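# Find the too-light check weight and set it on the red dish

## Task

Among check weights that look alike, one is a fake that weighs far less than the rest; find it with the rocker balance, whose pointer sits over the white field when both pans hold equal loads and swings over a red field when one side is much heavier. Finish with that light weight lying flat on the red dish, the dish upright, and no other weight on the dish, on the light weight, hanging above the dish, or propped against the dish or the light weight. Everything must stay put by itself once the robot lets go.

## Robot and tools

Robot: two arms, left_arm and right_arm, each with seven joints and a parallel gripper. The names do not refer to image sides. The shared scene frame has its origin on the table top midway between the arms: +x points out over the table, +z points up, and left_arm sits toward +y. Hand positions reported in results are in metres, orientation as a wxyz quaternion. The reported hand point can be somewhat wrong, especially far from the base.

Tool execute_actions takes "actions", a list holding at most one item, plus optional "pictures" (true/false; images come by default). Three forms:
- Empty list {"actions": []}: no new command, just returns the current state.
- Move: {"rows": [[...]], "steps": n} with n from 1 to 15 (default 15). Each step lasts 1/30 s and uses one row; if rows run out, the final row keeps being applied.
- Wait: {"steps": n} with no rows, n up to 300, counted from the previous result. No command is sent.
A refused call does nothing to the robot.

Every row is one flat list of exactly 20 numbers, each between -1 and 1, covering both arms even when one is idle. Order: left_arm joints 1-7, then left gripper position, force_limit, speed; then the same ten for right_arm. Joint order is waist, shoulder, upper arm roll, elbow, forearm roll, wrist pitch, wrist roll.

Joint numbers are offsets, not targets. They are measured from the joint angles in the most recent result that printed them (before any such result exists, or for later calls within one reply, from the arm's angles when the action begins). They are not cumulative across rows. A value of 1.0 equals 1.427 rad for waist, shoulder, upper arm roll and elbow, 3.044 rad for forearm roll, 2.596 rad for wrist pitch and 3.91 rad for wrist roll. So sending all zeros pulls the arms back to those reference angles; it is not a pause. Stated joint ranges (rad): waist -2.744..2.744, shoulder -1.784..1.784, upper arm roll -2.901..2.901, elbow -3.042..-0.152, forearm roll -2.807..2.807, wrist pitch 0.544..4.517, wrist roll -3.016..3.016. Asking for more than 0.018 rad beyond a range end gets the call refused; true ends may differ from these by up to 0.018 rad, and over-asks are clipped to the real end with a note "joint sent to its limit" (possibly about an earlier action). Joint speed is capped: each step the target stays within 0.248 rad of the measured angle for the first four joints, 0.677 for forearm roll, 0.715 for wrist pitch, 1.54 for wrist roll, and targets are scaled back if they would move the hand more than 70 mm from where it is. Large moves therefore take several calls.

Gripper numbers are absolute settings, not offsets. position: +1 fully open (140 mm), about -0.8 pads touching, -1 closes until blocked. force_limit: squeeze strength, roughly 14 N at -1, 60 N at 0, 107 N at +1. speed: about 30 mm/s at -1, 140 at 0, 250 at +1. To leave a gripper unchanged, repeat its last three numbers (0 is a real command). Fingers point along the gripper's +z and close along its y. The reported hand point lies between closed pads; fingertips extend about 33 mm past it closed, 9 mm open, and move roughly 24 mm farther out while closing, so keep clearance above surfaces.

Result lines: hand pose for each arm; Joint positions and Joint velocities per arm (rad, rad/s); object_status (0 moving, 1 blocked while opening, 2 blocked while closing, i.e. a grip, 3 reached target or pads met); position_measured in counts (3 open, 230 pads met, non-linear). A grip is confirmed by status 2. Stalled fingers stay put until position changes by at least 0.01; to tighten a grip, raise force_limit and switch -1 to -0.98 or back. "joint command not followed" means a clearance check altered joint targets; HELD marks steps whose row was partly or wholly not sent.

Between calls, and while you think, arms continue toward the last row's target until they all nearly stop or a step is HELD; after that only a new move advances them.

zoom_image: {"camera": name, "region": [x0, y0, x1, y1]} in pixels from the image's top-left, at most 504x504, for cam_high or cam_low (896x504) or cam_left_wrist or cam_right_wrist (504x504). Calibration data for each camera is given (intrinsics, distortion, world-to-camera transform), accurate to a few degrees and millimetres.

finished_scene: {"scene": number} ends the current scene irreversibly and reports success. Use it only when the goal is met and stable.

Avoid: knocking or placing anything off the table (automatic failure); arms colliding or pressing on each other; hard pushes, drops, slips and slams. An arm freezes for 10 s if any joint torque hits its limit (waist and shoulder 35, upper arm roll 32, elbow 30, wrist joints 12 N m) or an external force, held weight included, reaches 40 N. Holding loads heats motors; heed MOTOR HOT warnings before an over-temperature brake stop. Held parts may be tugged and loose ones nudged by disturbances.

Each tool is called after "Request:" as name([rows], argument=value, ...), one row to a line, values as JSON.

## Session

Request:
execute_actions(actions=[])

Scene clock: 0.00 s of 7600.00 s.
left_arm: end_effector_position=(+0.5941, +0.6115, +0.1944) position_measured=3 object_status=3 end_effector_quat_wxyz=(+0.008, +0.141, +0.640, +0.756) | right_arm: end_effector_position=(+0.3474, -0.2440, +0.3558) position_measured=3 object_status=3 end_effector_quat_wxyz=(-0.332, +0.921, +0.101, +0.177)
Joint positions: left_arm=[-0.236  0.769 -0.03  -1.808  1.61   1.402  0.778] | right_arm=[ 0.016 -1.081 -0.346 -2.753  0.471  1.776 -2.133]
Joint velocities: left_arm=[ 0.    -0.     0.     0.001 -0.    -0.     0.001] | right_arm=[-0.001 -0.     0.     0.001  0.001 -0.     0.   ]
camera_calibration (this result's frames):
cam_left_wrist: T_world_to_cam=[[0.185707, -0.202538, 0.961505, -0.17105], [0.811723, -0.519811, -0.266275, -0.083622], [0.553732, 0.829924, 0.0678724, -0.665609], [0, 0, 0, 1]] pos_world=[0.468212, 0.474293, 0.187376]
cam_right_wrist: T_world_to_cam=[[0.164605, -0.77997, -0.603781, -0.0409953], [-0.983366, -0.177426, -0.0388888, 0.33129], [-0.076794, 0.600138, -0.796201, 0.642386], [0, 0, 0, 1]] pos_world=[0.381859, -0.358716, 0.4996]

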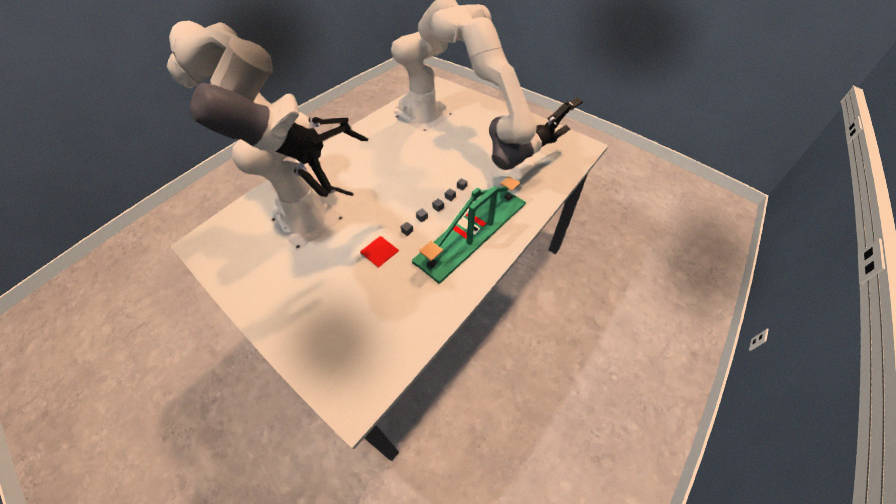

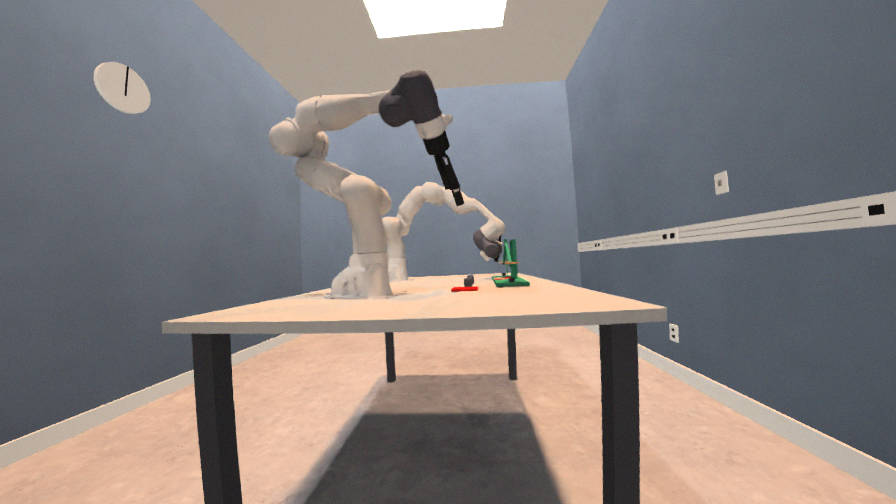

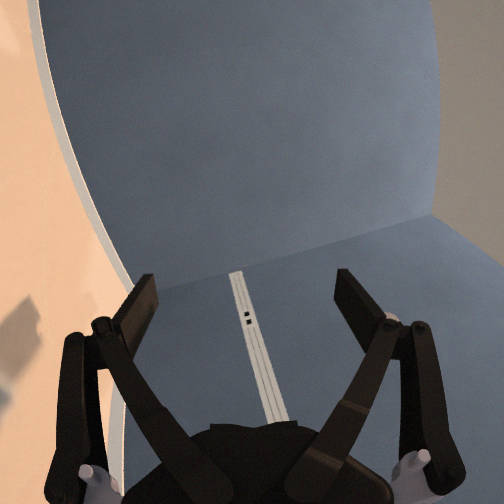

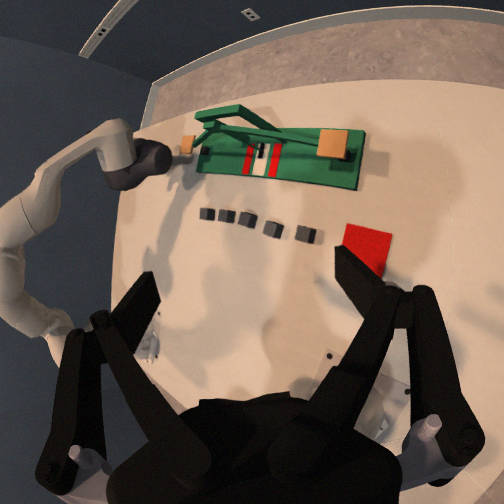

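Request:
zoom_image(camera="cam_right_wrist", region=[170, 100, 410, 280])

Request:
zoom_image(camera="cam_high", region=[350, 160, 540, 290])

Region (170, 100, 410, 280) of cam_right_wrist's 504x504 image, scaled by 2.100, with more detail than that image has; it fills the top 378 rows of this view, and the rest is white.

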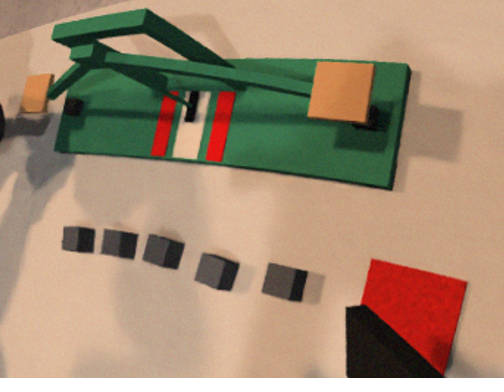

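Region (350, 160, 540, 290) of cam_high's 896x504 image, scaled by 2.653, with more detail than that image has; it fills the top 345 rows of this view, and the rest is white.

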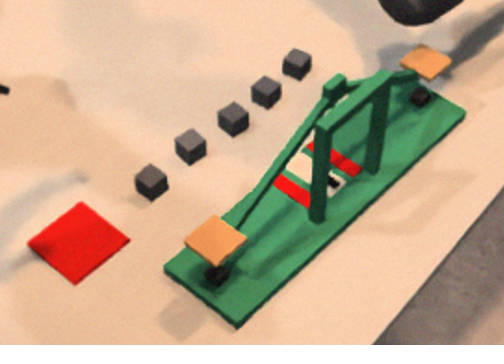

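Request:
execute_actions([
  {"rows":[[-0.01,-0.04,0.002,-0.01,-0.01,0.02,0.04,0,0,0,0.025,0.03,0.016,0.002,-0.01,0.02,0.06,0,0,0],[-0.02,-0.08,0.004,-0.02,-0.02,0.04,0.08,0,0,0,0.05,0.06,0.032,0.005,-0.02,0.04,0.12,0,0,0],[-0.03,-0.12,0.006,-0.035,-0.04,0.07,0.12,0,0,0,0.075,0.09,0.048,0.007,-0.035,0.06,0.18,0,0,0],[-0.04,-0.16,0.008,-0.05,-0.06,0.09,0.16,0,0,0,0.10,0.12,0.065,0.01,-0.05,0.08,0.24,0,0,0],[-0.05,-0.20,0.010,-0.065,-0.09,0.12,0.20,0,0,0,0.125,0.16,0.08,0.012,-0.06,0.10,0.30,0,0,0],[-0.065,-0.24,0.012,-0.08,-0.12,0.14,0.24,0,0,0,0.15,0.2,0.097,0.015,-0.07,0.115,0.36,0,0,0],[-0.08,-0.28,0.014,-0.1,-0.16,0.17,0.28,0,0,0,0.175,0.235,0.113,0.017,-0.085,0.13,0.42,0,0,0],[-0.1,-0.31,0.016,-0.12,-0.2,0.19,0.32,0,0,0,0.2,0.27,0.13,0.02,-0.095,0.145,0.48,0,0,0],[-0.12,-0.34,0.018,-0.14,-0.25,0.22,0.36,0,0,0,0.225,0.305,0.145,0.022,-0.105,0.16,0.54,0,0,0],[-0.14,-0.37,0.02,-0.16,-0.3,0.24,0.40,0,0,0,0.25,0.34,0.16,0.025,-0.115,0.175,0.60,0,0,0],[-0.16,-0.39,0.021,-0.175,-0.35,0.27,0.43,0,0,0,0.275,0.375,0.178,0.027,-0.125,0.19,0.662,0,0,0],[-0.18,-0.41,0.021,-0.19,-0.4,0.29,0.455,0,0,0,0.3,0.41,0.194,0.03,-0.135,0.2,0.662,0,0,0],[-0.195,-0.42,0.021,-0.205,-0.45,0.31,0.455,0,0,0,0.325,0.445,0.21,0.032,-0.145,0.21,0.662,0,0,0],[-0.21,-0.427,0.021,-0.22,-0.49,0.33,0.455,0,0,0,0.35,0.48,0.226,0.035,-0.15,0.22,0.662,0,0,0],[-0.224,-0.427,0.021,-0.232,-0.529,0.345,0.455,0,0,0,0.375,0.51,0.242,0.037,-0.155,0.22,0.662,0,0,0]],"steps":15},
], pictures=false)

Request:
execute_actions([
  {"steps":50},
])

Scene clock: 44.83 s of 7600.00 s.
left_arm: end_effector_position=(+0.5356, +0.4645, +0.2032) position_measured=108 object_status=0 end_effector_quat_wxyz=(-0.078, +0.338, +0.802, +0.486) | right_arm: end_effector_position=(+0.3901, -0.1691, +0.1566) position_measured=108 object_status=0 end_effector_quat_wxyz=(-0.026, +0.918, -0.394, -0.038)
Joint positions: left_arm=[-0.399  0.314 -0.009 -1.977  1.037  1.784  1.413] | right_arm=[ 0.471 -0.456 -0.056 -2.705  0.082  2.225 -0.487]
Joint velocities: left_arm=[-0.344 -0.383  0.001 -0.322 -0.993  0.6    0.785] | right_arm=[ 1.041  1.414  0.704  0.089 -0.667  0.747  3.102]
Steps of this call (steps 1 to 90: nothing new was sent; then 41.33 s passed at rest; steps 91 to 105: all 15 steps of this action). Readings (joint positions | what the end effector reports):
91: left_arm=[-0.237 0.762 -0.028 -1.814 1.604 1.410 0.791] | right_arm=[0.022 -1.075 -0.343 -2.751 0.466 1.784 -2.113] | left_arm position_measured=3 object_status=0 | right_arm position_measured=3 object_status=0
92: left_arm=[-0.242 0.744 -0.025 -1.827 1.592 1.426 0.820] | right_arm=[0.038 -1.058 -0.334 -2.747 0.454 1.801 -2.070] | left_arm position_measured=9 object_status=0 | right_arm position_measured=9 object_status=0
94: left_arm=[-0.259 0.670 -0.019 -1.858 1.536 1.484 0.915] | right_arm=[0.089 -0.997 -0.301 -2.739 0.410 1.852 -1.927] | left_arm position_measured=24 object_status=0 | right_arm position_measured=24 object_status=0
98: left_arm=[-0.313 0.469 -0.012 -1.909 1.334 1.628 1.166] | right_arm=[0.223 -0.807 -0.216 -2.728 0.290 1.988 -1.460] | left_arm position_measured=55 object_status=0 | right_arm position_measured=55 object_status=0
105: the state above

Scene clock: 46.50 s of 7600.00 s.
left_arm: end_effector_position=(+0.4108, +0.1544, +0.1189) position_measured=129 object_status=3 end_effector_quat_wxyz=(-0.002, +0.700, +0.714, +0.001) | right_arm: end_effector_position=(+0.3973, -0.1363, +0.1293) position_measured=129 object_status=3 end_effector_quat_wxyz=(+0.000, +0.708, -0.706, -0.001)
Joint positions: left_arm=[-0.555  0.161 -0.001 -2.138  0.003  2.295  2.536] | right_arm=[ 0.549 -0.355 -0.002 -2.701  0.003  2.345  0.446]
Joint velocities: left_arm=[-0.    -0.    -0.    -0.    -0.     0.001  0.054] | right_arm=[ 0.    -0.001 -0.     0.001 -0.     0.001  0.013]
Steps of this call (steps 1 to 50: the robot went on to your last target). Readings (joint positions | what the end effector reports):
1: left_arm=[-0.411 0.302 -0.009 -1.988 1.001 1.805 1.440] | right_arm=[0.501 -0.415 -0.034 -2.704 0.063 2.247 -0.390] | left_arm position_measured=115 object_status=0 | right_arm position_measured=115 object_status=0
2: left_arm=[-0.422 0.290 -0.009 -1.998 0.964 1.826 1.467] | right_arm=[0.522 -0.388 -0.019 -2.705 0.048 2.263 -0.303] | left_arm position_measured=123 object_status=0 | right_arm position_measured=123 object_status=0
4: left_arm=[-0.443 0.270 -0.009 -2.019 0.886 1.866 1.521] | right_arm=[0.543 -0.362 -0.005 -2.706 0.029 2.288 -0.154] | left_arm position_measured=129 object_status=0 | right_arm position_measured=129 object_status=0
8: left_arm=[-0.478 0.237 -0.008 -2.054 0.713 1.943 1.632] | right_arm=[0.549 -0.355 -0.002 -2.703 0.011 2.319 0.060] | left_arm position_measured=129 object_status=0 | right_arm position_measured=129 object_status=0
50: the state above
camera_calibration (this result's frames):
cam_left_wrist: T_world_to_cam=[[0.999887, -0.00317763, 0.0147164, -0.409643], [-0.00818487, -0.935137, 0.354191, 0.134629], [0.0126364, -0.354272, -0.935057, 0.34475], [0, 0, 0, 1]] pos_world=[0.406342, 0.24673, 0.280705]
cam_right_wrist: T_world_to_cam=[[-0.989963, 0.137691, 0.0318564, 0.399664], [0.14023, 0.928953, 0.342611, 0.0456864], [0.0175813, 0.343639, -0.938937, 0.347268], [0, 0, 0, 1]] pos_world=[0.383141, -0.216805, 0.297678]

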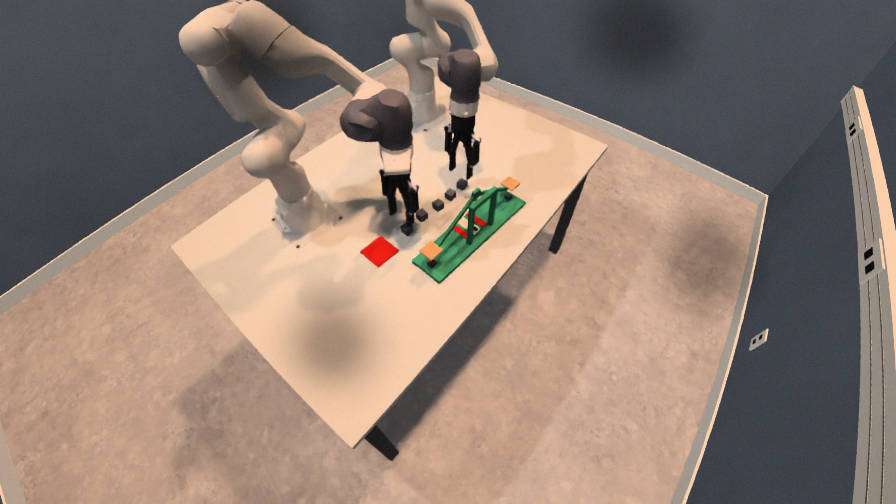

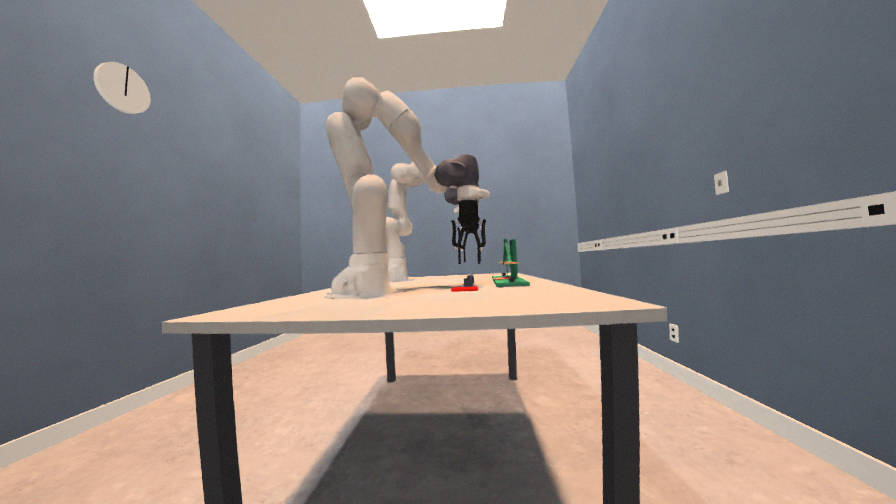

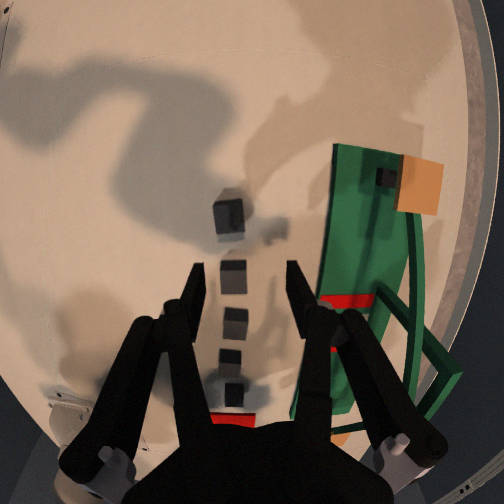

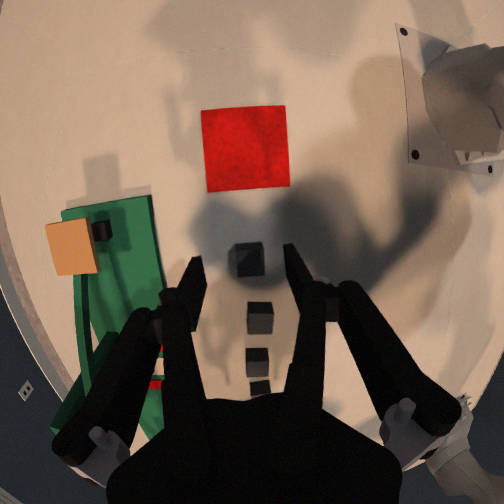

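Request:
zoom_image(camera="cam_left_wrist", region=[180, 140, 460, 420])

Request:
zoom_image(camera="cam_right_wrist", region=[30, 90, 330, 400])

Region (180, 140, 460, 420) of cam_left_wrist's 504x504 image, scaled by 1.800, with more detail than that image has.

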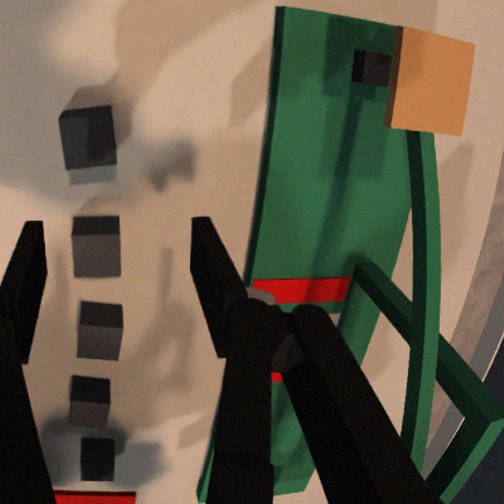

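Region (30, 90, 330, 400) of cam_right_wrist's 504x504 image, scaled by 1.626, with more detail than that image has; it fills the left 488 columns of this view, and the rest is white.

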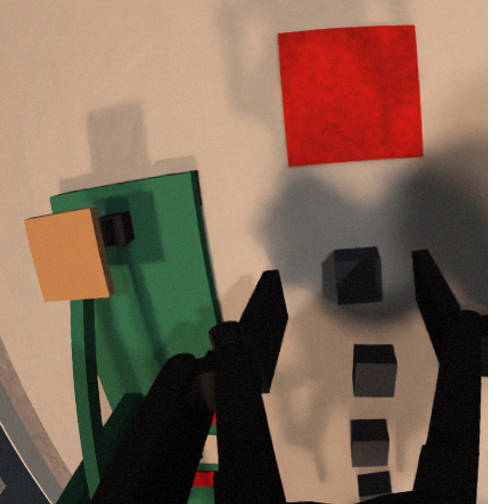

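Request:
zoom_image(camera="cam_right_wrist", region=[190, 225, 310, 345])

Request:
zoom_image(camera="cam_left_wrist", region=[180, 180, 300, 300])

Region (190, 225, 310, 345) of cam_right_wrist's 504x504 image, scaled by 4.200, with more detail than that image has.

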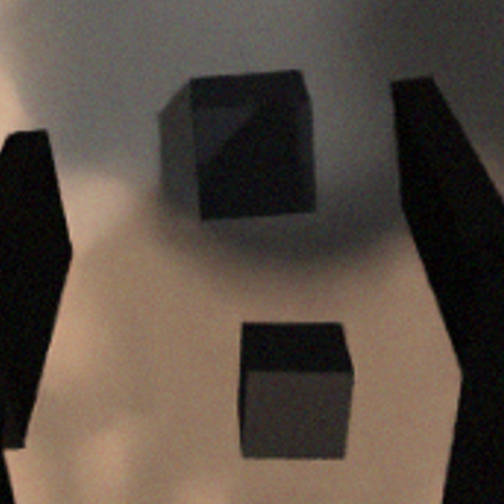

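Region (180, 180, 300, 300) of cam_left_wrist's 504x504 image, scaled by 4.200, with more detail than that image has.

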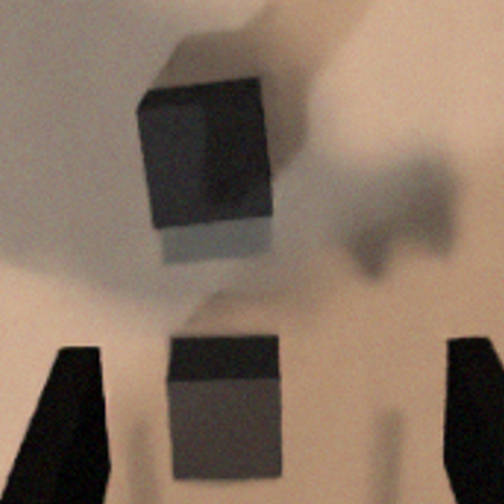

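Request:
execute_actions([
  {"rows":[[0.004,0,0,-0.012,0,0.012,-0.005,0,0,0,0.008,0.008,0,-0.002,0,0.01,0.01,0,0,0],[0.008,0,0,-0.024,0,0.024,-0.01,0,0,0,0.016,0.016,0,-0.004,0,0.02,0.02,0,0,0],[0.012,0.002,0,-0.036,0,0.036,-0.015,0,0,0,0.024,0.026,0,-0.007,0,0.03,0.03,0,0,0],[0.016,0.004,0,-0.047,0,0.046,-0.015,0,0,0,0.032,0.038,0,-0.010,0,0.04,0.0366,0,0,0],[0.019,0.007,0,-0.057,0,0.055,-0.015,0,0,0,0.039,0.05,0,-0.013,0,0.05,0.0366,0,0,0],[0.0217,0.010,0,-0.066,0,0.063,-0.015,0,0,0,0.045,0.062,0,-0.016,0,0.06,0.0366,0,0,0],[0.0217,0.014,0,-0.074,0,0.070,-0.015,0,0,0,0.0498,0.074,0,-0.019,0,0.069,0.0366,0,0,0],[0.0217,0.018,0,-0.082,0,0.076,-0.015,0,0,0,0.0498,0.086,0,-0.022,0,0.078,0.0366,0,0,0],[0.0217,0.022,0,-0.089,0,0.081,-0.015,0,0,0,0.0498,0.098,0,-0.025,0,0.086,0.0366,0,0,0],[0.0217,0.026,0,-0.096,0,0.085,-0.015,0,0,0,0.0498,0.109,0,-0.028,0,0.093,0.0366,0,0,0],[0.0217,0.030,0,-0.102,0,0.088,-0.015,0,0,0,0.0498,0.119,0,-0.030,0,0.098,0.0366,0,0,0],[0.0217,0.034,0,-0.107,0,0.0893,-0.015,0,0,0,0.0498,0.128,0,-0.032,0,0.1025,0.0366,0,0,0],[0.0217,0.037,0,-0.111,0,0.0893,-0.015,0,0,0,0.0498,0.136,0,-0.034,0,0.1025,0.0366,0,0,0],[0.0217,0.040,0,-0.115,0,0.0893,-0.015,0,0,0,0.0498,0.143,0,-0.0355,0,0.1025,0.0366,0,0,0],[0.0217,0.0425,0,-0.1172,0,0.0893,-0.015,0,0,0,0.0498,0.1495,0,-0.0363,0,0.1025,0.0366,0,0,0]],"steps":15},
], pictures=false)

Request:
execute_actions([
  {"steps":15},
])

Scene clock: 104.37 s of 7600.00 s.
left_arm: end_effector_position=(+0.3905, +0.1870, +0.0450) position_measured=129 object_status=3 end_effector_quat_wxyz=(-0.006, +0.675, +0.738, -0.000) | right_arm: end_effector_position=(+0.3839, -0.1140, +0.0567) position_measured=129 object_status=3 end_effector_quat_wxyz=(+0.008, +0.694, -0.720, -0.003)
Joint positions: left_arm=[-0.525  0.213 -0.001 -2.292  0.003  2.492  2.497] | right_arm=[ 0.617 -0.166 -0.002 -2.747  0.003  2.564  0.552]
Joint velocities: left_arm=[-0.     0.143  0.    -0.178 -0.001  0.179 -0.052] | right_arm=[ 0.004  0.336  0.    -0.072  0.001  0.261  0.102]
Steps of this call (steps 1 to 30: the robot went on to your last target; steps 31 to 90: nothing new was sent; then 54.37 s passed at rest; steps 91 to 105: all 15 steps of this action). Readings (joint positions | what the end effector reports):
91: left_arm=[-0.554 0.161 -0.001 -2.141 0.003 2.300 2.550] | right_arm=[0.551 -0.353 -0.002 -2.701 0.003 2.349 0.452] | left_arm position_measured=129 object_status=3 | right_arm position_measured=129 object_status=3
92: left_arm=[-0.552 0.159 -0.002 -2.148 0.003 2.310 2.545] | right_arm=[0.555 -0.349 -0.003 -2.702 0.003 2.357 0.459] | left_arm position_measured=129 object_status=3 | right_arm position_measured=129 object_status=3
94: left_arm=[-0.545 0.159 -0.003 -2.171 0.003 2.339 2.533] | right_arm=[0.571 -0.332 -0.003 -2.705 0.003 2.382 0.480] | left_arm position_measured=129 object_status=3 | right_arm position_measured=129 object_status=3
98: left_arm=[-0.529 0.173 -0.001 -2.225 0.003 2.409 2.515] | right_arm=[0.607 -0.271 -0.003 -2.721 0.003 2.454 0.517] | left_arm position_measured=129 object_status=3 | right_arm position_measured=129 object_status=3
105: the state above

Scene clock: 104.87 s of 7600.00 s.
left_arm: end_effector_position=(+0.3902, +0.1872, +0.0377) position_measured=129 object_status=3 end_effector_quat_wxyz=(-0.003, +0.670, +0.742, +0.000) | right_arm: end_effector_position=(+0.3871, -0.1120, +0.0495) position_measured=129 object_status=3 end_effector_quat_wxyz=(+0.002, +0.685, -0.728, -0.001)
Joint positions: left_arm=[-0.525  0.223 -0.001 -2.305  0.003  2.523  2.485] | right_arm=[ 0.618 -0.143 -0.002 -2.753  0.003  2.606  0.577]
Joint velocities: left_arm=[-0.    -0.     0.001 -0.    -0.001  0.01  -0.009] | right_arm=[0.    0.001 0.    0.001 0.001 0.015 0.019]
Steps of this call (steps 1 to 15: the robot went on to your last target). Readings (joint positions | what the end effector reports):
1: left_arm=[-0.525 0.217 -0.001 -2.297 0.003 2.498 2.496] | right_arm=[0.618 -0.156 -0.002 -2.750 0.003 2.572 0.556] | left_arm position_measured=129 object_status=3 | right_arm position_measured=129 object_status=3
2: left_arm=[-0.525 0.220 -0.001 -2.301 0.003 2.502 2.494] | right_arm=[0.618 -0.150 -0.002 -2.752 0.003 2.578 0.558] | left_arm position_measured=129 object_status=3 | right_arm position_measured=129 object_status=3
4: left_arm=[-0.525 0.223 -0.001 -2.304 0.003 2.509 2.492] | right_arm=[0.618 -0.144 -0.002 -2.753 0.003 2.587 0.563] | left_arm position_measured=129 object_status=3 | right_arm position_measured=129 object_status=3
8: left_arm=[-0.525 0.223 -0.001 -2.305 0.003 2.517 2.488] | right_arm=[0.618 -0.143 -0.002 -2.753 0.003 2.599 0.570] | left_arm position_measured=129 object_status=3 | right_arm position_measured=129 object_status=3
15: the state above
camera_calibration (this result's frames):
cam_left_wrist: T_world_to_cam=[[0.996795, 0.0787853, 0.0139104, -0.401858], [0.0687831, -0.932737, 0.353935, 0.163321], [0.0408596, -0.351843, -0.935167, 0.269278], [0, 0, 0, 1]] pos_world=[0.378333, 0.27874, 0.199605]
cam_right_wrist: T_world_to_cam=[[-0.979153, 0.200441, 0.0328957, 0.39154], [0.199538, 0.918881, 0.340356, 0.0279785], [0.0379942, 0.339824, -0.939721, 0.255941], [0, 0, 0, 1]] pos_world=[0.36807, -0.191165, 0.218111]

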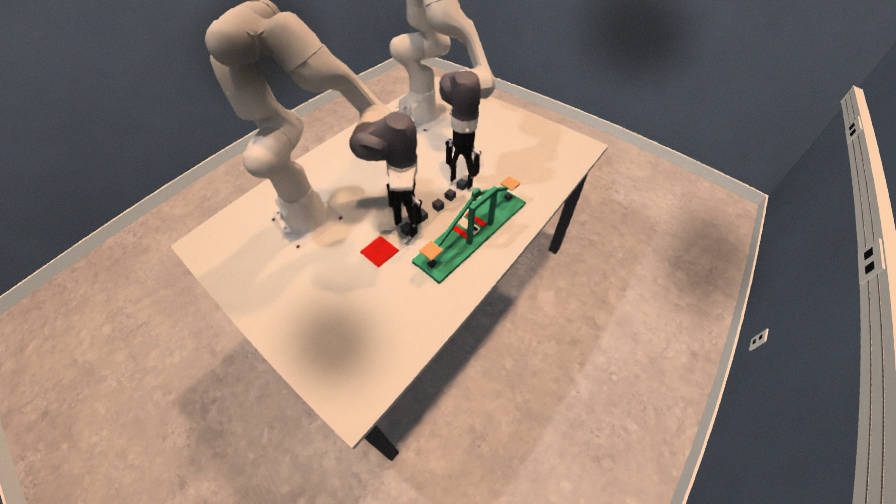

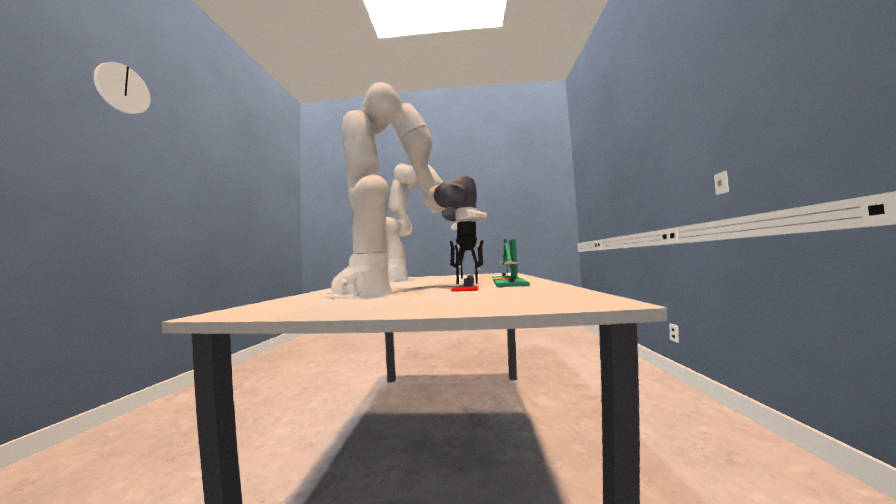

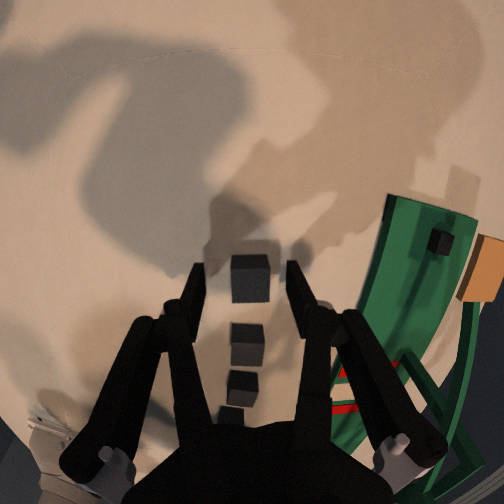

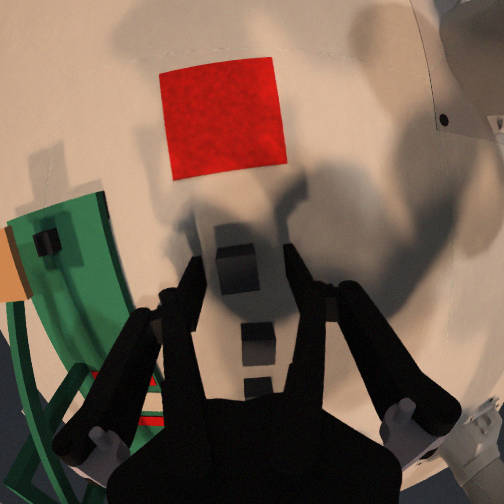

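Request:
execute_actions([
  {"rows":[[0,0,0,0,0,0,0,-1,-0.2,-0.3,0,0,0,0,0,0,0,-1,-0.2,-0.3]],"steps":15},
], pictures=false)

Request:
execute_actions([
  {"steps":6},
])

Scene clock: 108.10 s of 7600.00 s.
left_arm: end_effector_position=(+0.3908, +0.1868, +0.0381) position_measured=188 object_status=0 end_effector_quat_wxyz=(-0.002, +0.669, +0.743, +0.000) | right_arm: end_effector_position=(+0.3879, -0.1116, +0.0499) position_measured=189 object_status=0 end_effector_quat_wxyz=(+0.000, +0.683, -0.730, -0.001)
Joint positions: left_arm=[-0.525  0.223 -0.001 -2.304  0.003  2.524  2.482] | right_arm=[ 0.618 -0.143 -0.002 -2.753  0.003  2.608  0.583]
Joint velocities: left_arm=[ 0.     0.001  0.     0.001 -0.    -0.    -0.   ] | right_arm=[-0.001 -0.001 -0.002  0.    -0.001 -0.002  0.   ]
Steps of this call (steps 1 to 15: the robot went on to your last target; steps 16 to 82: nothing new was sent; steps 83 to 97: all 15 steps of this action). Readings (joint positions | what the end effector reports):
83: left_arm=[-0.525 0.223 -0.001 -2.305 0.003 2.524 2.482] | right_arm=[0.618 -0.143 -0.002 -2.753 0.003 2.609 0.583] | left_arm position_measured=129 object_status=0 | right_arm position_measured=129 object_status=0
84: left_arm=[-0.525 0.223 -0.001 -2.305 0.003 2.524 2.482] | right_arm=[0.618 -0.143 -0.002 -2.753 0.003 2.609 0.583] | left_arm position_measured=133 object_status=0 | right_arm position_measured=133 object_status=0
86: left_arm=[-0.525 0.223 -0.001 -2.305 0.003 2.524 2.482] | right_arm=[0.618 -0.143 -0.002 -2.753 0.003 2.609 0.583] | left_arm position_measured=145 object_status=0 | right_arm position_measured=145 object_status=0
90: left_arm=[-0.525 0.223 -0.001 -2.305 0.003 2.524 2.482] | right_arm=[0.618 -0.143 -0.002 -2.753 0.003 2.608 0.583] | left_arm position_measured=168 object_status=0 | right_arm position_measured=168 object_status=0
97: the state above

Scene clock: 108.30 s of 7600.00 s.
left_arm: end_effector_position=(+0.3908, +0.1868, +0.0381) position_measured=188 object_status=2 end_effector_quat_wxyz=(-0.002, +0.669, +0.743, +0.000) | right_arm: end_effector_position=(+0.3878, -0.1116, +0.0499) position_measured=189 object_status=2 end_effector_quat_wxyz=(+0.000, +0.683, -0.730, -0.001)
Joint positions: left_arm=[-0.525  0.223 -0.001 -2.304  0.003  2.524  2.482] | right_arm=[ 0.618 -0.143 -0.002 -2.753  0.003  2.608  0.583]
Joint velocities: left_arm=[ 0.     0.     0.001 -0.001 -0.    -0.    -0.001] | right_arm=[-0.     0.    -0.001  0.001 -0.    -0.     0.001]
Steps of this call (steps 1 to 6: the robot went on to your last target). Readings (joint positions | what the end effector reports):
1: left_arm=[-0.525 0.223 -0.001 -2.304 0.003 2.524 2.482] | right_arm=[0.618 -0.143 -0.002 -2.753 0.003 2.608 0.583] | left_arm position_measured=188 object_status=0 | right_arm position_measured=189 object_status=0
2: left_arm=[-0.525 0.223 -0.001 -2.304 0.003 2.524 2.482] | right_arm=[0.618 -0.143 -0.002 -2.753 0.003 2.608 0.583] | left_arm position_measured=188 object_status=2 | right_arm position_measured=189 object_status=2
4: left_arm=[-0.525 0.223 -0.001 -2.304 0.003 2.524 2.482] | right_arm=[0.618 -0.143 -0.002 -2.753 0.003 2.608 0.583] | left_arm position_measured=188 object_status=2 | right_arm position_measured=189 object_status=2
6: the state above
camera_calibration (this result's frames):
cam_left_wrist: T_world_to_cam=[[0.99653, 0.0817692, 0.0155482, -0.402913], [0.0709474, -0.932154, 0.355042, 0.161853], [0.0435248, -0.352707, -0.934721, 0.268528], [0, 0, 0, 1]] pos_world=[0.378344, 0.278529, 0.199799]
cam_right_wrist: T_world_to_cam=[[-0.978062, 0.205982, 0.0310943, 0.392451], [0.204061, 0.917331, 0.341852, 0.0252795], [0.0418917, 0.340697, -0.939239, 0.254705], [0, 0, 0, 1]] pos_world=[0.368013, -0.190805, 0.218384]

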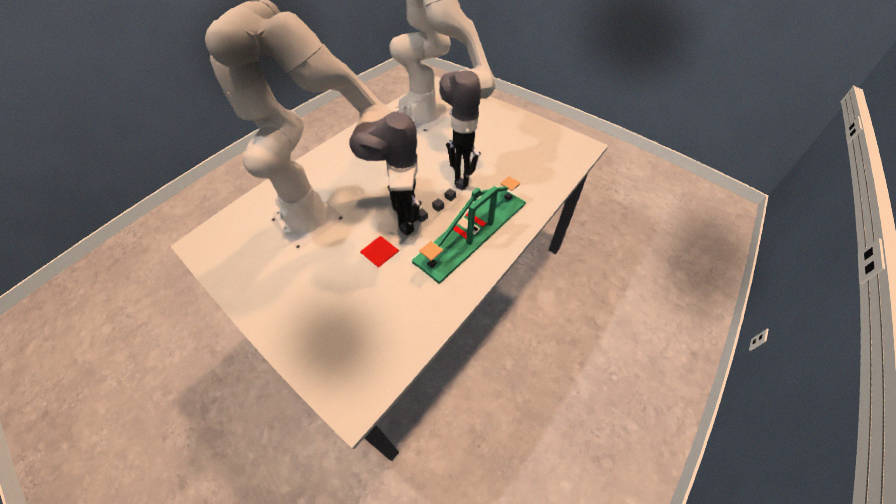

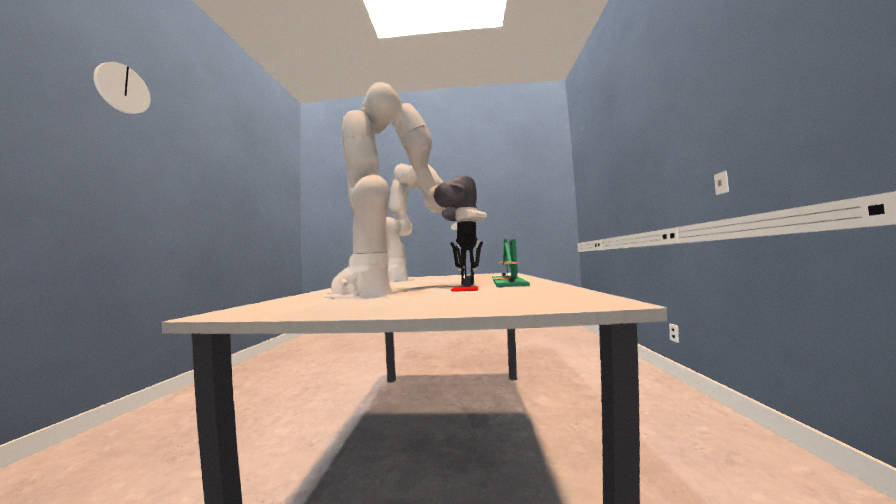

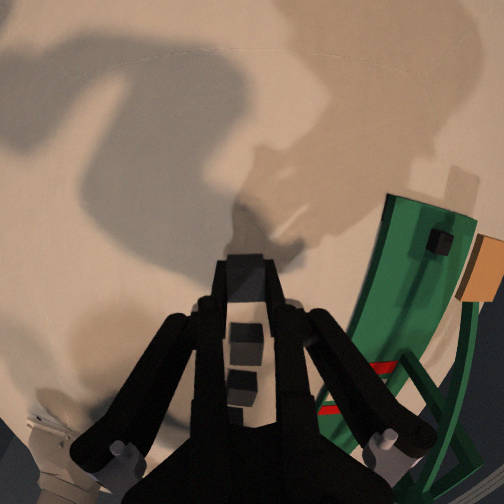

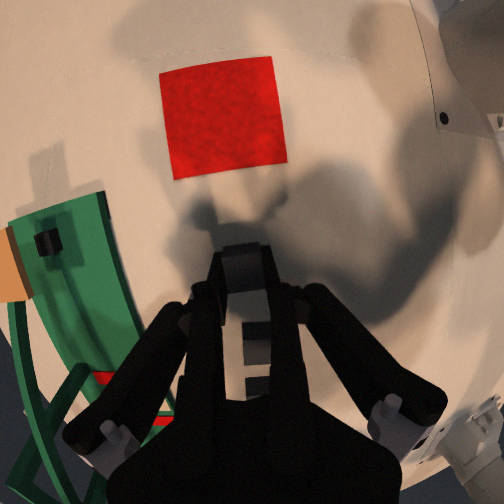

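Request:
execute_actions([
  {"rows":[[0,-0.006,0,0.002,0,-0.012,0,-1,-0.2,-0.3,0,-0.008,0,0.003,0,-0.016,0,-1,-0.2,-0.3],[0,-0.015,0,0.005,0,-0.024,0,-1,-0.2,-0.3,0,-0.02,0,0.008,0,-0.032,0,-1,-0.2,-0.3],[0,-0.027,0,0.009,0,-0.036,0,-1,-0.2,-0.3,0,-0.035,0,0.014,0,-0.048,0,-1,-0.2,-0.3],[0,-0.04,0,0.014,0,-0.048,0,-1,-0.2,-0.3,0,-0.052,0,0.021,0,-0.064,0,-1,-0.2,-0.3],[0,-0.053,0,0.019,0,-0.06,0,-1,-0.2,-0.3,0,-0.07,0,0.028,0,-0.08,0,-1,-0.2,-0.3],[0,-0.066,0,0.024,0,-0.071,0,-1,-0.2,-0.3,0,-0.087,0,0.035,0,-0.095,0,-1,-0.2,-0.3],[0,-0.079,0,0.029,0,-0.082,0,-1,-0.2,-0.3,0,-0.104,0,0.043,0,-0.11,0,-1,-0.2,-0.3],[0,-0.092,0,0.034,0,-0.092,0,-1,-0.2,-0.3,0,-0.121,0,0.05,0,-0.124,0,-1,-0.2,-0.3],[0,-0.105,0,0.039,0,-0.101,0,-1,-0.2,-0.3,0,-0.138,0,0.058,0,-0.137,0,-1,-0.2,-0.3],[0,-0.117,0,0.044,0,-0.108,0,-1,-0.2,-0.3,0,-0.154,0,0.065,0,-0.148,0,-1,-0.2,-0.3],[0,-0.128,0,0.048,0,-0.1129,0,-1,-0.2,-0.3,0,-0.168,0,0.071,0,-0.1544,0,-1,-0.2,-0.3],[0,-0.138,0,0.052,0,-0.1129,0,-1,-0.2,-0.3,0,-0.181,0,0.077,0,-0.1544,0,-1,-0.2,-0.3],[0,-0.146,0,0.055,0,-0.1129,0,-1,-0.2,-0.3,0,-0.191,0,0.081,0,-0.1544,0,-1,-0.2,-0.3],[0,-0.1509,0,0.0565,0,-0.1129,0,-1,-0.2,-0.3,0,-0.1981,0,0.0842,0,-0.1544,0,-1,-0.2,-0.3]],"steps":15},
], pictures=false)

Request:
execute_actions([
  {"steps":10},
], pictures=false)

Request:
execute_actions([
  {"rows":[[0.005,0.010,0,0.013,0,-0.004,0.01,-1,-0.2,-0.3,-0.007,0.010,0,0.010,0,0.001,-0.01,-1,-0.2,-0.3],[0.012,0.024,0,0.031,0,-0.008,0.02,-1,-0.2,-0.3,-0.017,0.025,0,0.023,0,0.002,-0.02,-1,-0.2,-0.3],[0.022,0.043,0,0.056,0,-0.012,0.03,-1,-0.2,-0.3,-0.029,0.045,0,0.041,0,0.003,-0.03,-1,-0.2,-0.3],[0.032,0.065,0,0.084,0,-0.017,0.04,-1,-0.2,-0.3,-0.044,0.067,0,0.062,0,0.004,-0.04,-1,-0.2,-0.3],[0.043,0.087,0,0.112,0,-0.021,0.05,-1,-0.2,-0.3,-0.059,0.089,0,0.082,0,0.005,-0.05,-1,-0.2,-0.3],[0.054,0.109,0,0.14,0,-0.025,0.06,-1,-0.2,-0.3,-0.074,0.112,0,0.103,0,0.006,-0.06,-1,-0.2,-0.3],[0.065,0.13,0,0.168,0,-0.029,0.07,-1,-0.2,-0.3,-0.088,0.134,0,0.124,0,0.007,-0.068,-1,-0.2,-0.3],[0.076,0.152,0,0.196,0,-0.033,0.078,-1,-0.2,-0.3,-0.103,0.156,0,0.144,0,0.008,-0.0749,-1,-0.2,-0.3],[0.087,0.174,0,0.224,0,-0.037,0.0841,-1,-0.2,-0.3,-0.118,0.179,0,0.165,0,0.009,-0.0749,-1,-0.2,-0.3],[0.098,0.196,0,0.252,0,-0.04,0.0841,-1,-0.2,-0.3,-0.132,0.201,0,0.185,0,0.010,-0.0749,-1,-0.2,-0.3],[0.109,0.217,0,0.28,0,-0.043,0.0841,-1,-0.2,-0.3,-0.147,0.224,0,0.206,0,0.011,-0.0749,-1,-0.2,-0.3],[0.119,0.236,0,0.304,0,-0.045,0.0841,-1,-0.2,-0.3,-0.16,0.243,0,0.224,0,0.010,-0.0749,-1,-0.2,-0.3],[0.127,0.253,0,0.325,0,-0.046,0.0841,-1,-0.2,-0.3,-0.171,0.26,0,0.239,0,0.009,-0.0749,-1,-0.2,-0.3],[0.133,0.264,0,0.34,0,-0.046,0.0841,-1,-0.2,-0.3,-0.179,0.271,0,0.25,0,0.008,-0.0749,-1,-0.2,-0.3],[0.1363,0.2717,0,0.3499,0,-0.046,0.0841,-1,-0.2,-0.3,-0.184,0.2795,0,0.2575,0,0.008,-0.0749,-1,-0.2,-0.3]],"steps":15},
], pictures=false)

Request:
execute_actions([
  {"steps":18},
])

Scene clock: 145.13 s of 7600.00 s.
left_arm: end_effector_position=(+0.3996, +0.1816, +0.1542) position_measured=188 object_status=2 end_effector_quat_wxyz=(+0.013, +0.669, +0.743, +0.003) | right_arm: end_effector_position=(+0.3991, -0.1047, +0.1688) position_measured=189 object_status=2 end_effector_quat_wxyz=(-0.017, +0.683, -0.730, +0.003)
Joint positions: left_arm=[-0.525  0.021 -0.001 -2.229  0.003  2.277  2.482] | right_arm=[ 0.618 -0.406 -0.002 -2.641  0.003  2.27   0.583]
Joint velocities: left_arm=[-0.001 -0.298 -0.001  0.131 -0.001 -0.237 -0.001] | right_arm=[ 0.001 -0.358  0.001  0.172 -0.001 -0.339 -0.001]
Steps of this call (steps 1 to 15: the robot went on to your last target; steps 16 to 90: nothing new was sent; then 33.33 s passed at rest; steps 91 to 105: all 15 steps of this action). Readings (joint positions | what the end effector reports):
91: left_arm=[-0.525 0.222 -0.001 -2.304 0.003 2.520 2.482] | right_arm=[0.618 -0.145 -0.002 -2.752 0.003 2.602 0.583] | left_arm position_measured=188 object_status=2 | right_arm position_measured=189 object_status=2
92: left_arm=[-0.525 0.219 -0.001 -2.304 0.003 2.510 2.482] | right_arm=[0.618 -0.149 -0.002 -2.751 0.003 2.589 0.583] | left_arm position_measured=188 object_status=2 | right_arm position_measured=189 object_status=2
94: left_arm=[-0.525 0.204 -0.001 -2.301 0.003 2.479 2.482] | right_arm=[0.618 -0.172 -0.002 -2.743 0.003 2.548 0.583] | left_arm position_measured=188 object_status=2 | right_arm position_measured=189 object_status=2
98: left_arm=[-0.525 0.139 -0.001 -2.277 0.003 2.393 2.482] | right_arm=[0.618 -0.259 -0.002 -2.707 0.003 2.433 0.583] | left_arm position_measured=188 object_status=2 | right_arm position_measured=189 object_status=2
105: the state above

Scene clock: 145.47 s of 7600.00 s.
left_arm: end_effector_position=(+0.3932, +0.1856, +0.1597) position_measured=188 object_status=2 end_effector_quat_wxyz=(+0.003, +0.669, +0.743, +0.002) | right_arm: end_effector_position=(+0.3906, -0.1095, +0.1748) position_measured=189 object_status=2 end_effector_quat_wxyz=(-0.005, +0.684, -0.730, -0.000)
Joint positions: left_arm=[-0.525  0.008 -0.001 -2.224  0.003  2.239  2.482] | right_arm=[ 0.618 -0.424 -0.002 -2.633  0.003  2.217  0.583]
Joint velocities: left_arm=[ 0.002  0.004 -0.    -0.003  0.    -0.04   0.   ] | right_arm=[-0.     0.    -0.    -0.     0.    -0.053 -0.   ]
Steps of this call (steps 1 to 10: the robot went on to your last target). Readings (joint positions | what the end effector reports):
1: left_arm=[-0.525 0.013 -0.001 -2.225 0.003 2.270 2.482] | right_arm=[0.618 -0.415 -0.002 -2.637 0.003 2.260 0.583] | left_arm position_measured=188 object_status=2 | right_arm position_measured=189 object_status=2
2: left_arm=[-0.525 0.008 -0.001 -2.223 0.003 2.264 2.482] | right_arm=[0.618 -0.421 -0.002 -2.634 0.003 2.252 0.583] | left_arm position_measured=188 object_status=2 | right_arm position_measured=189 object_status=2
4: left_arm=[-0.525 0.006 -0.001 -2.222 0.003 2.254 2.482] | right_arm=[0.618 -0.424 -0.002 -2.633 0.003 2.238 0.583] | left_arm position_measured=188 object_status=2 | right_arm position_measured=189 object_status=2
8: left_arm=[-0.525 0.007 -0.001 -2.224 0.003 2.242 2.482] | right_arm=[0.618 -0.424 -0.002 -2.633 0.003 2.222 0.583] | left_arm position_measured=188 object_status=2 | right_arm position_measured=189 object_status=2
10: the state above

Scene clock: 145.97 s of 7600.00 s.
left_arm: end_effector_position=(+0.5435, +0.2245, +0.1460) position_measured=188 object_status=2 end_effector_quat_wxyz=(+0.003, +0.688, +0.726, +0.002) | right_arm: end_effector_position=(+0.5294, -0.1637, +0.1615) position_measured=189 object_status=2 end_effector_quat_wxyz=(+0.001, +0.673, -0.740, -0.002)
Joint positions: left_arm=[-0.351  0.357 -0.    -1.78   0.003  2.144  2.707] | right_arm=[ 0.384 -0.066 -0.002 -2.306  0.003  2.236  0.379]
Joint velocities: left_arm=[ 0.324  0.583  0.052  0.684 -0.001 -0.108  0.332] | right_arm=[-0.401  0.601 -0.042  0.506 -0.     0.017 -0.279]
Steps of this call (steps 1 to 15: all 15 steps of this action). Readings (joint positions | what the end effector reports):
1: left_arm=[-0.524 0.010 -0.001 -2.221 0.003 2.236 2.485] | right_arm=[0.616 -0.422 -0.002 -2.631 0.003 2.217 0.580] | left_arm position_measured=188 object_status=2 | right_arm position_measured=189 object_status=2
2: left_arm=[-0.521 0.018 -0.002 -2.211 0.003 2.233 2.492] | right_arm=[0.612 -0.414 -0.002 -2.623 0.003 2.217 0.573] | left_arm position_measured=188 object_status=2 | right_arm position_measured=189 object_status=2
4: left_arm=[-0.507 0.051 -0.004 -2.167 0.003 2.222 2.515] | right_arm=[0.591 -0.380 -0.000 -2.592 0.003 2.218 0.550] | left_arm position_measured=188 object_status=2 | right_arm position_measured=189 object_status=2
8: left_arm=[-0.454 0.159 -0.005 -2.028 0.003 2.193 2.591] | right_arm=[0.518 -0.269 0.001 -2.489 0.003 2.225 0.476] | left_arm position_measured=188 object_status=2 | right_arm position_measured=189 object_status=2
15: the state above

Scene clock: 146.57 s of 7600.00 s.
left_arm: end_effector_position=(+0.5569, +0.2349, +0.1416) position_measured=188 object_status=2 end_effector_quat_wxyz=(-0.002, +0.710, +0.704, +0.000) | right_arm: end_effector_position=(+0.5448, -0.1754, +0.1575) position_measured=189 object_status=2 end_effector_quat_wxyz=(+0.002, +0.688, -0.726, -0.002)
Joint positions: left_arm=[-0.329  0.397  0.    -1.728  0.003  2.121  2.793] | right_arm=[ 0.357 -0.026 -0.005 -2.268  0.003  2.237  0.307]
Joint velocities: left_arm=[ 0.    -0.    -0.001 -0.001 -0.001 -0.004  0.046] | right_arm=[-0.    -0.     0.     0.001 -0.001  0.001 -0.04 ]
Steps of this call (steps 1 to 18: the robot went on to your last target). Readings (joint positions | what the end effector reports):
1: left_arm=[-0.341 0.373 0.002 -1.762 0.003 2.140 2.717] | right_arm=[0.373 -0.050 -0.004 -2.293 0.003 2.237 0.371] | left_arm position_measured=188 object_status=2 | right_arm position_measured=189 object_status=2
2: left_arm=[-0.335 0.383 0.003 -1.751 0.003 2.137 2.726] | right_arm=[0.365 -0.039 -0.005 -2.285 0.003 2.237 0.363] | left_arm position_measured=188 object_status=2 | right_arm position_measured=189 object_status=2
4: left_arm=[-0.328 0.394 0.005 -1.739 0.003 2.132 2.742] | right_arm=[0.358 -0.029 -0.006 -2.276 0.003 2.237 0.350] | left_arm position_measured=188 object_status=2 | right_arm position_measured=189 object_status=2
8: left_arm=[-0.328 0.397 0.002 -1.731 0.003 2.125 2.765] | right_arm=[0.357 -0.026 -0.005 -2.270 0.003 2.237 0.331] | left_arm position_measured=188 object_status=2 | right_arm position_measured=189 object_status=2
18: the state above
camera_calibration (this result's frames):
cam_left_wrist: T_world_to_cam=[[0.999395, -0.0318254, 0.0140299, -0.548707], [-0.0347324, -0.934464, 0.354361, 0.217607], [0.00183276, -0.354634, -0.935004, 0.398778], [0, 0, 0, 1]] pos_world=[0.555202, 0.327304, 0.303446]
cam_right_wrist: T_world_to_cam=[[-0.980464, 0.193463, 0.0355313, 0.554149], [0.193871, 0.919954, 0.340733, 0.0211674], [0.033232, 0.340965, -0.939488, 0.375666], [0, 0, 0, 1]] pos_world=[0.526735, -0.254769, 0.326032]

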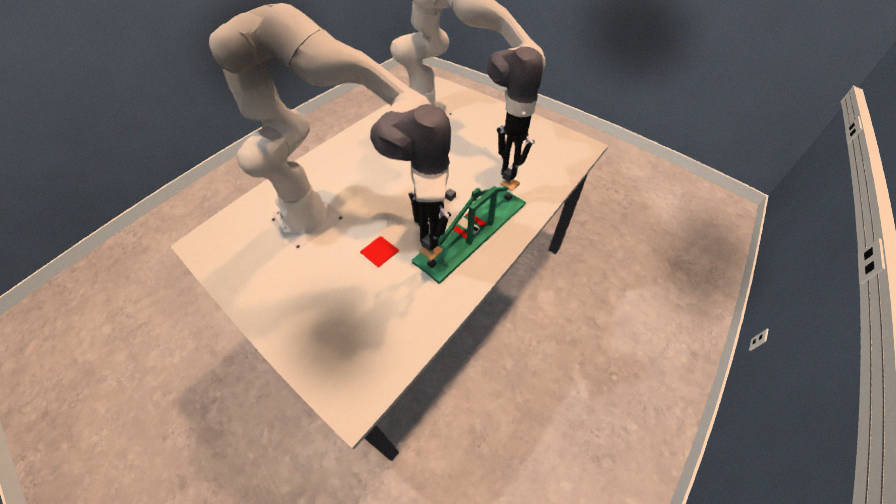

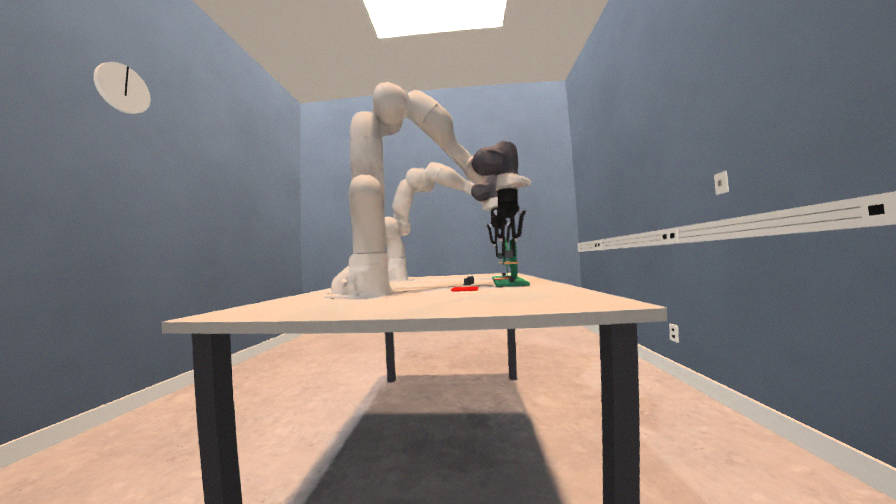

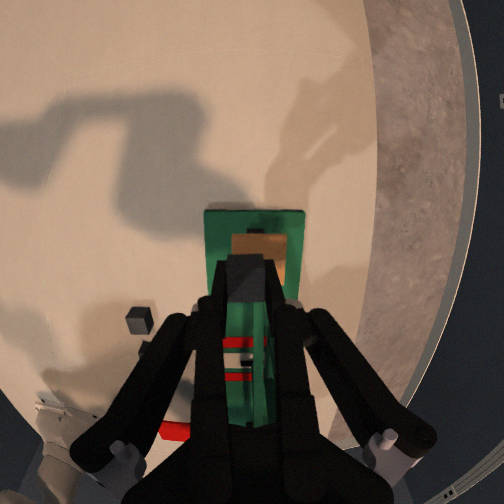

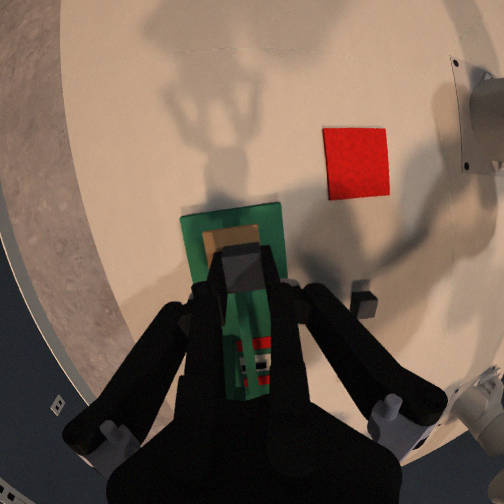

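Request:
zoom_image(camera="cam_left_wrist", region=[190, 200, 320, 320])

Request:
zoom_image(camera="cam_right_wrist", region=[170, 190, 300, 310])

Region (190, 200, 320, 320) of cam_left_wrist's 504x504 image, scaled by 3.877, with more detail than that image has; it fills the top 465 rows of this view, and the rest is white.

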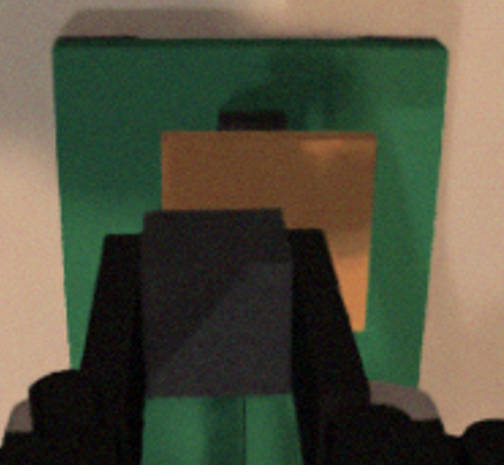

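Region (170, 190, 300, 310) of cam_right_wrist's 504x504 image, scaled by 3.877, with more detail than that image has; it fills the top 465 rows of this view, and the rest is white.

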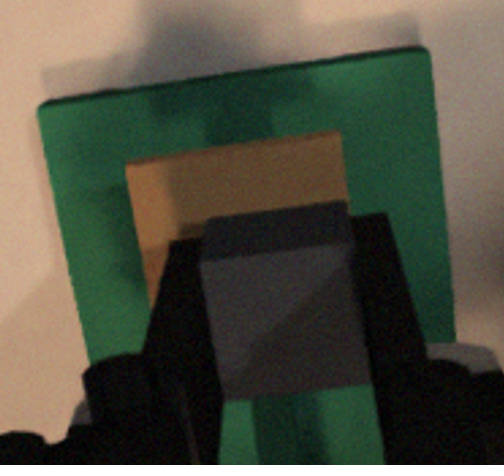

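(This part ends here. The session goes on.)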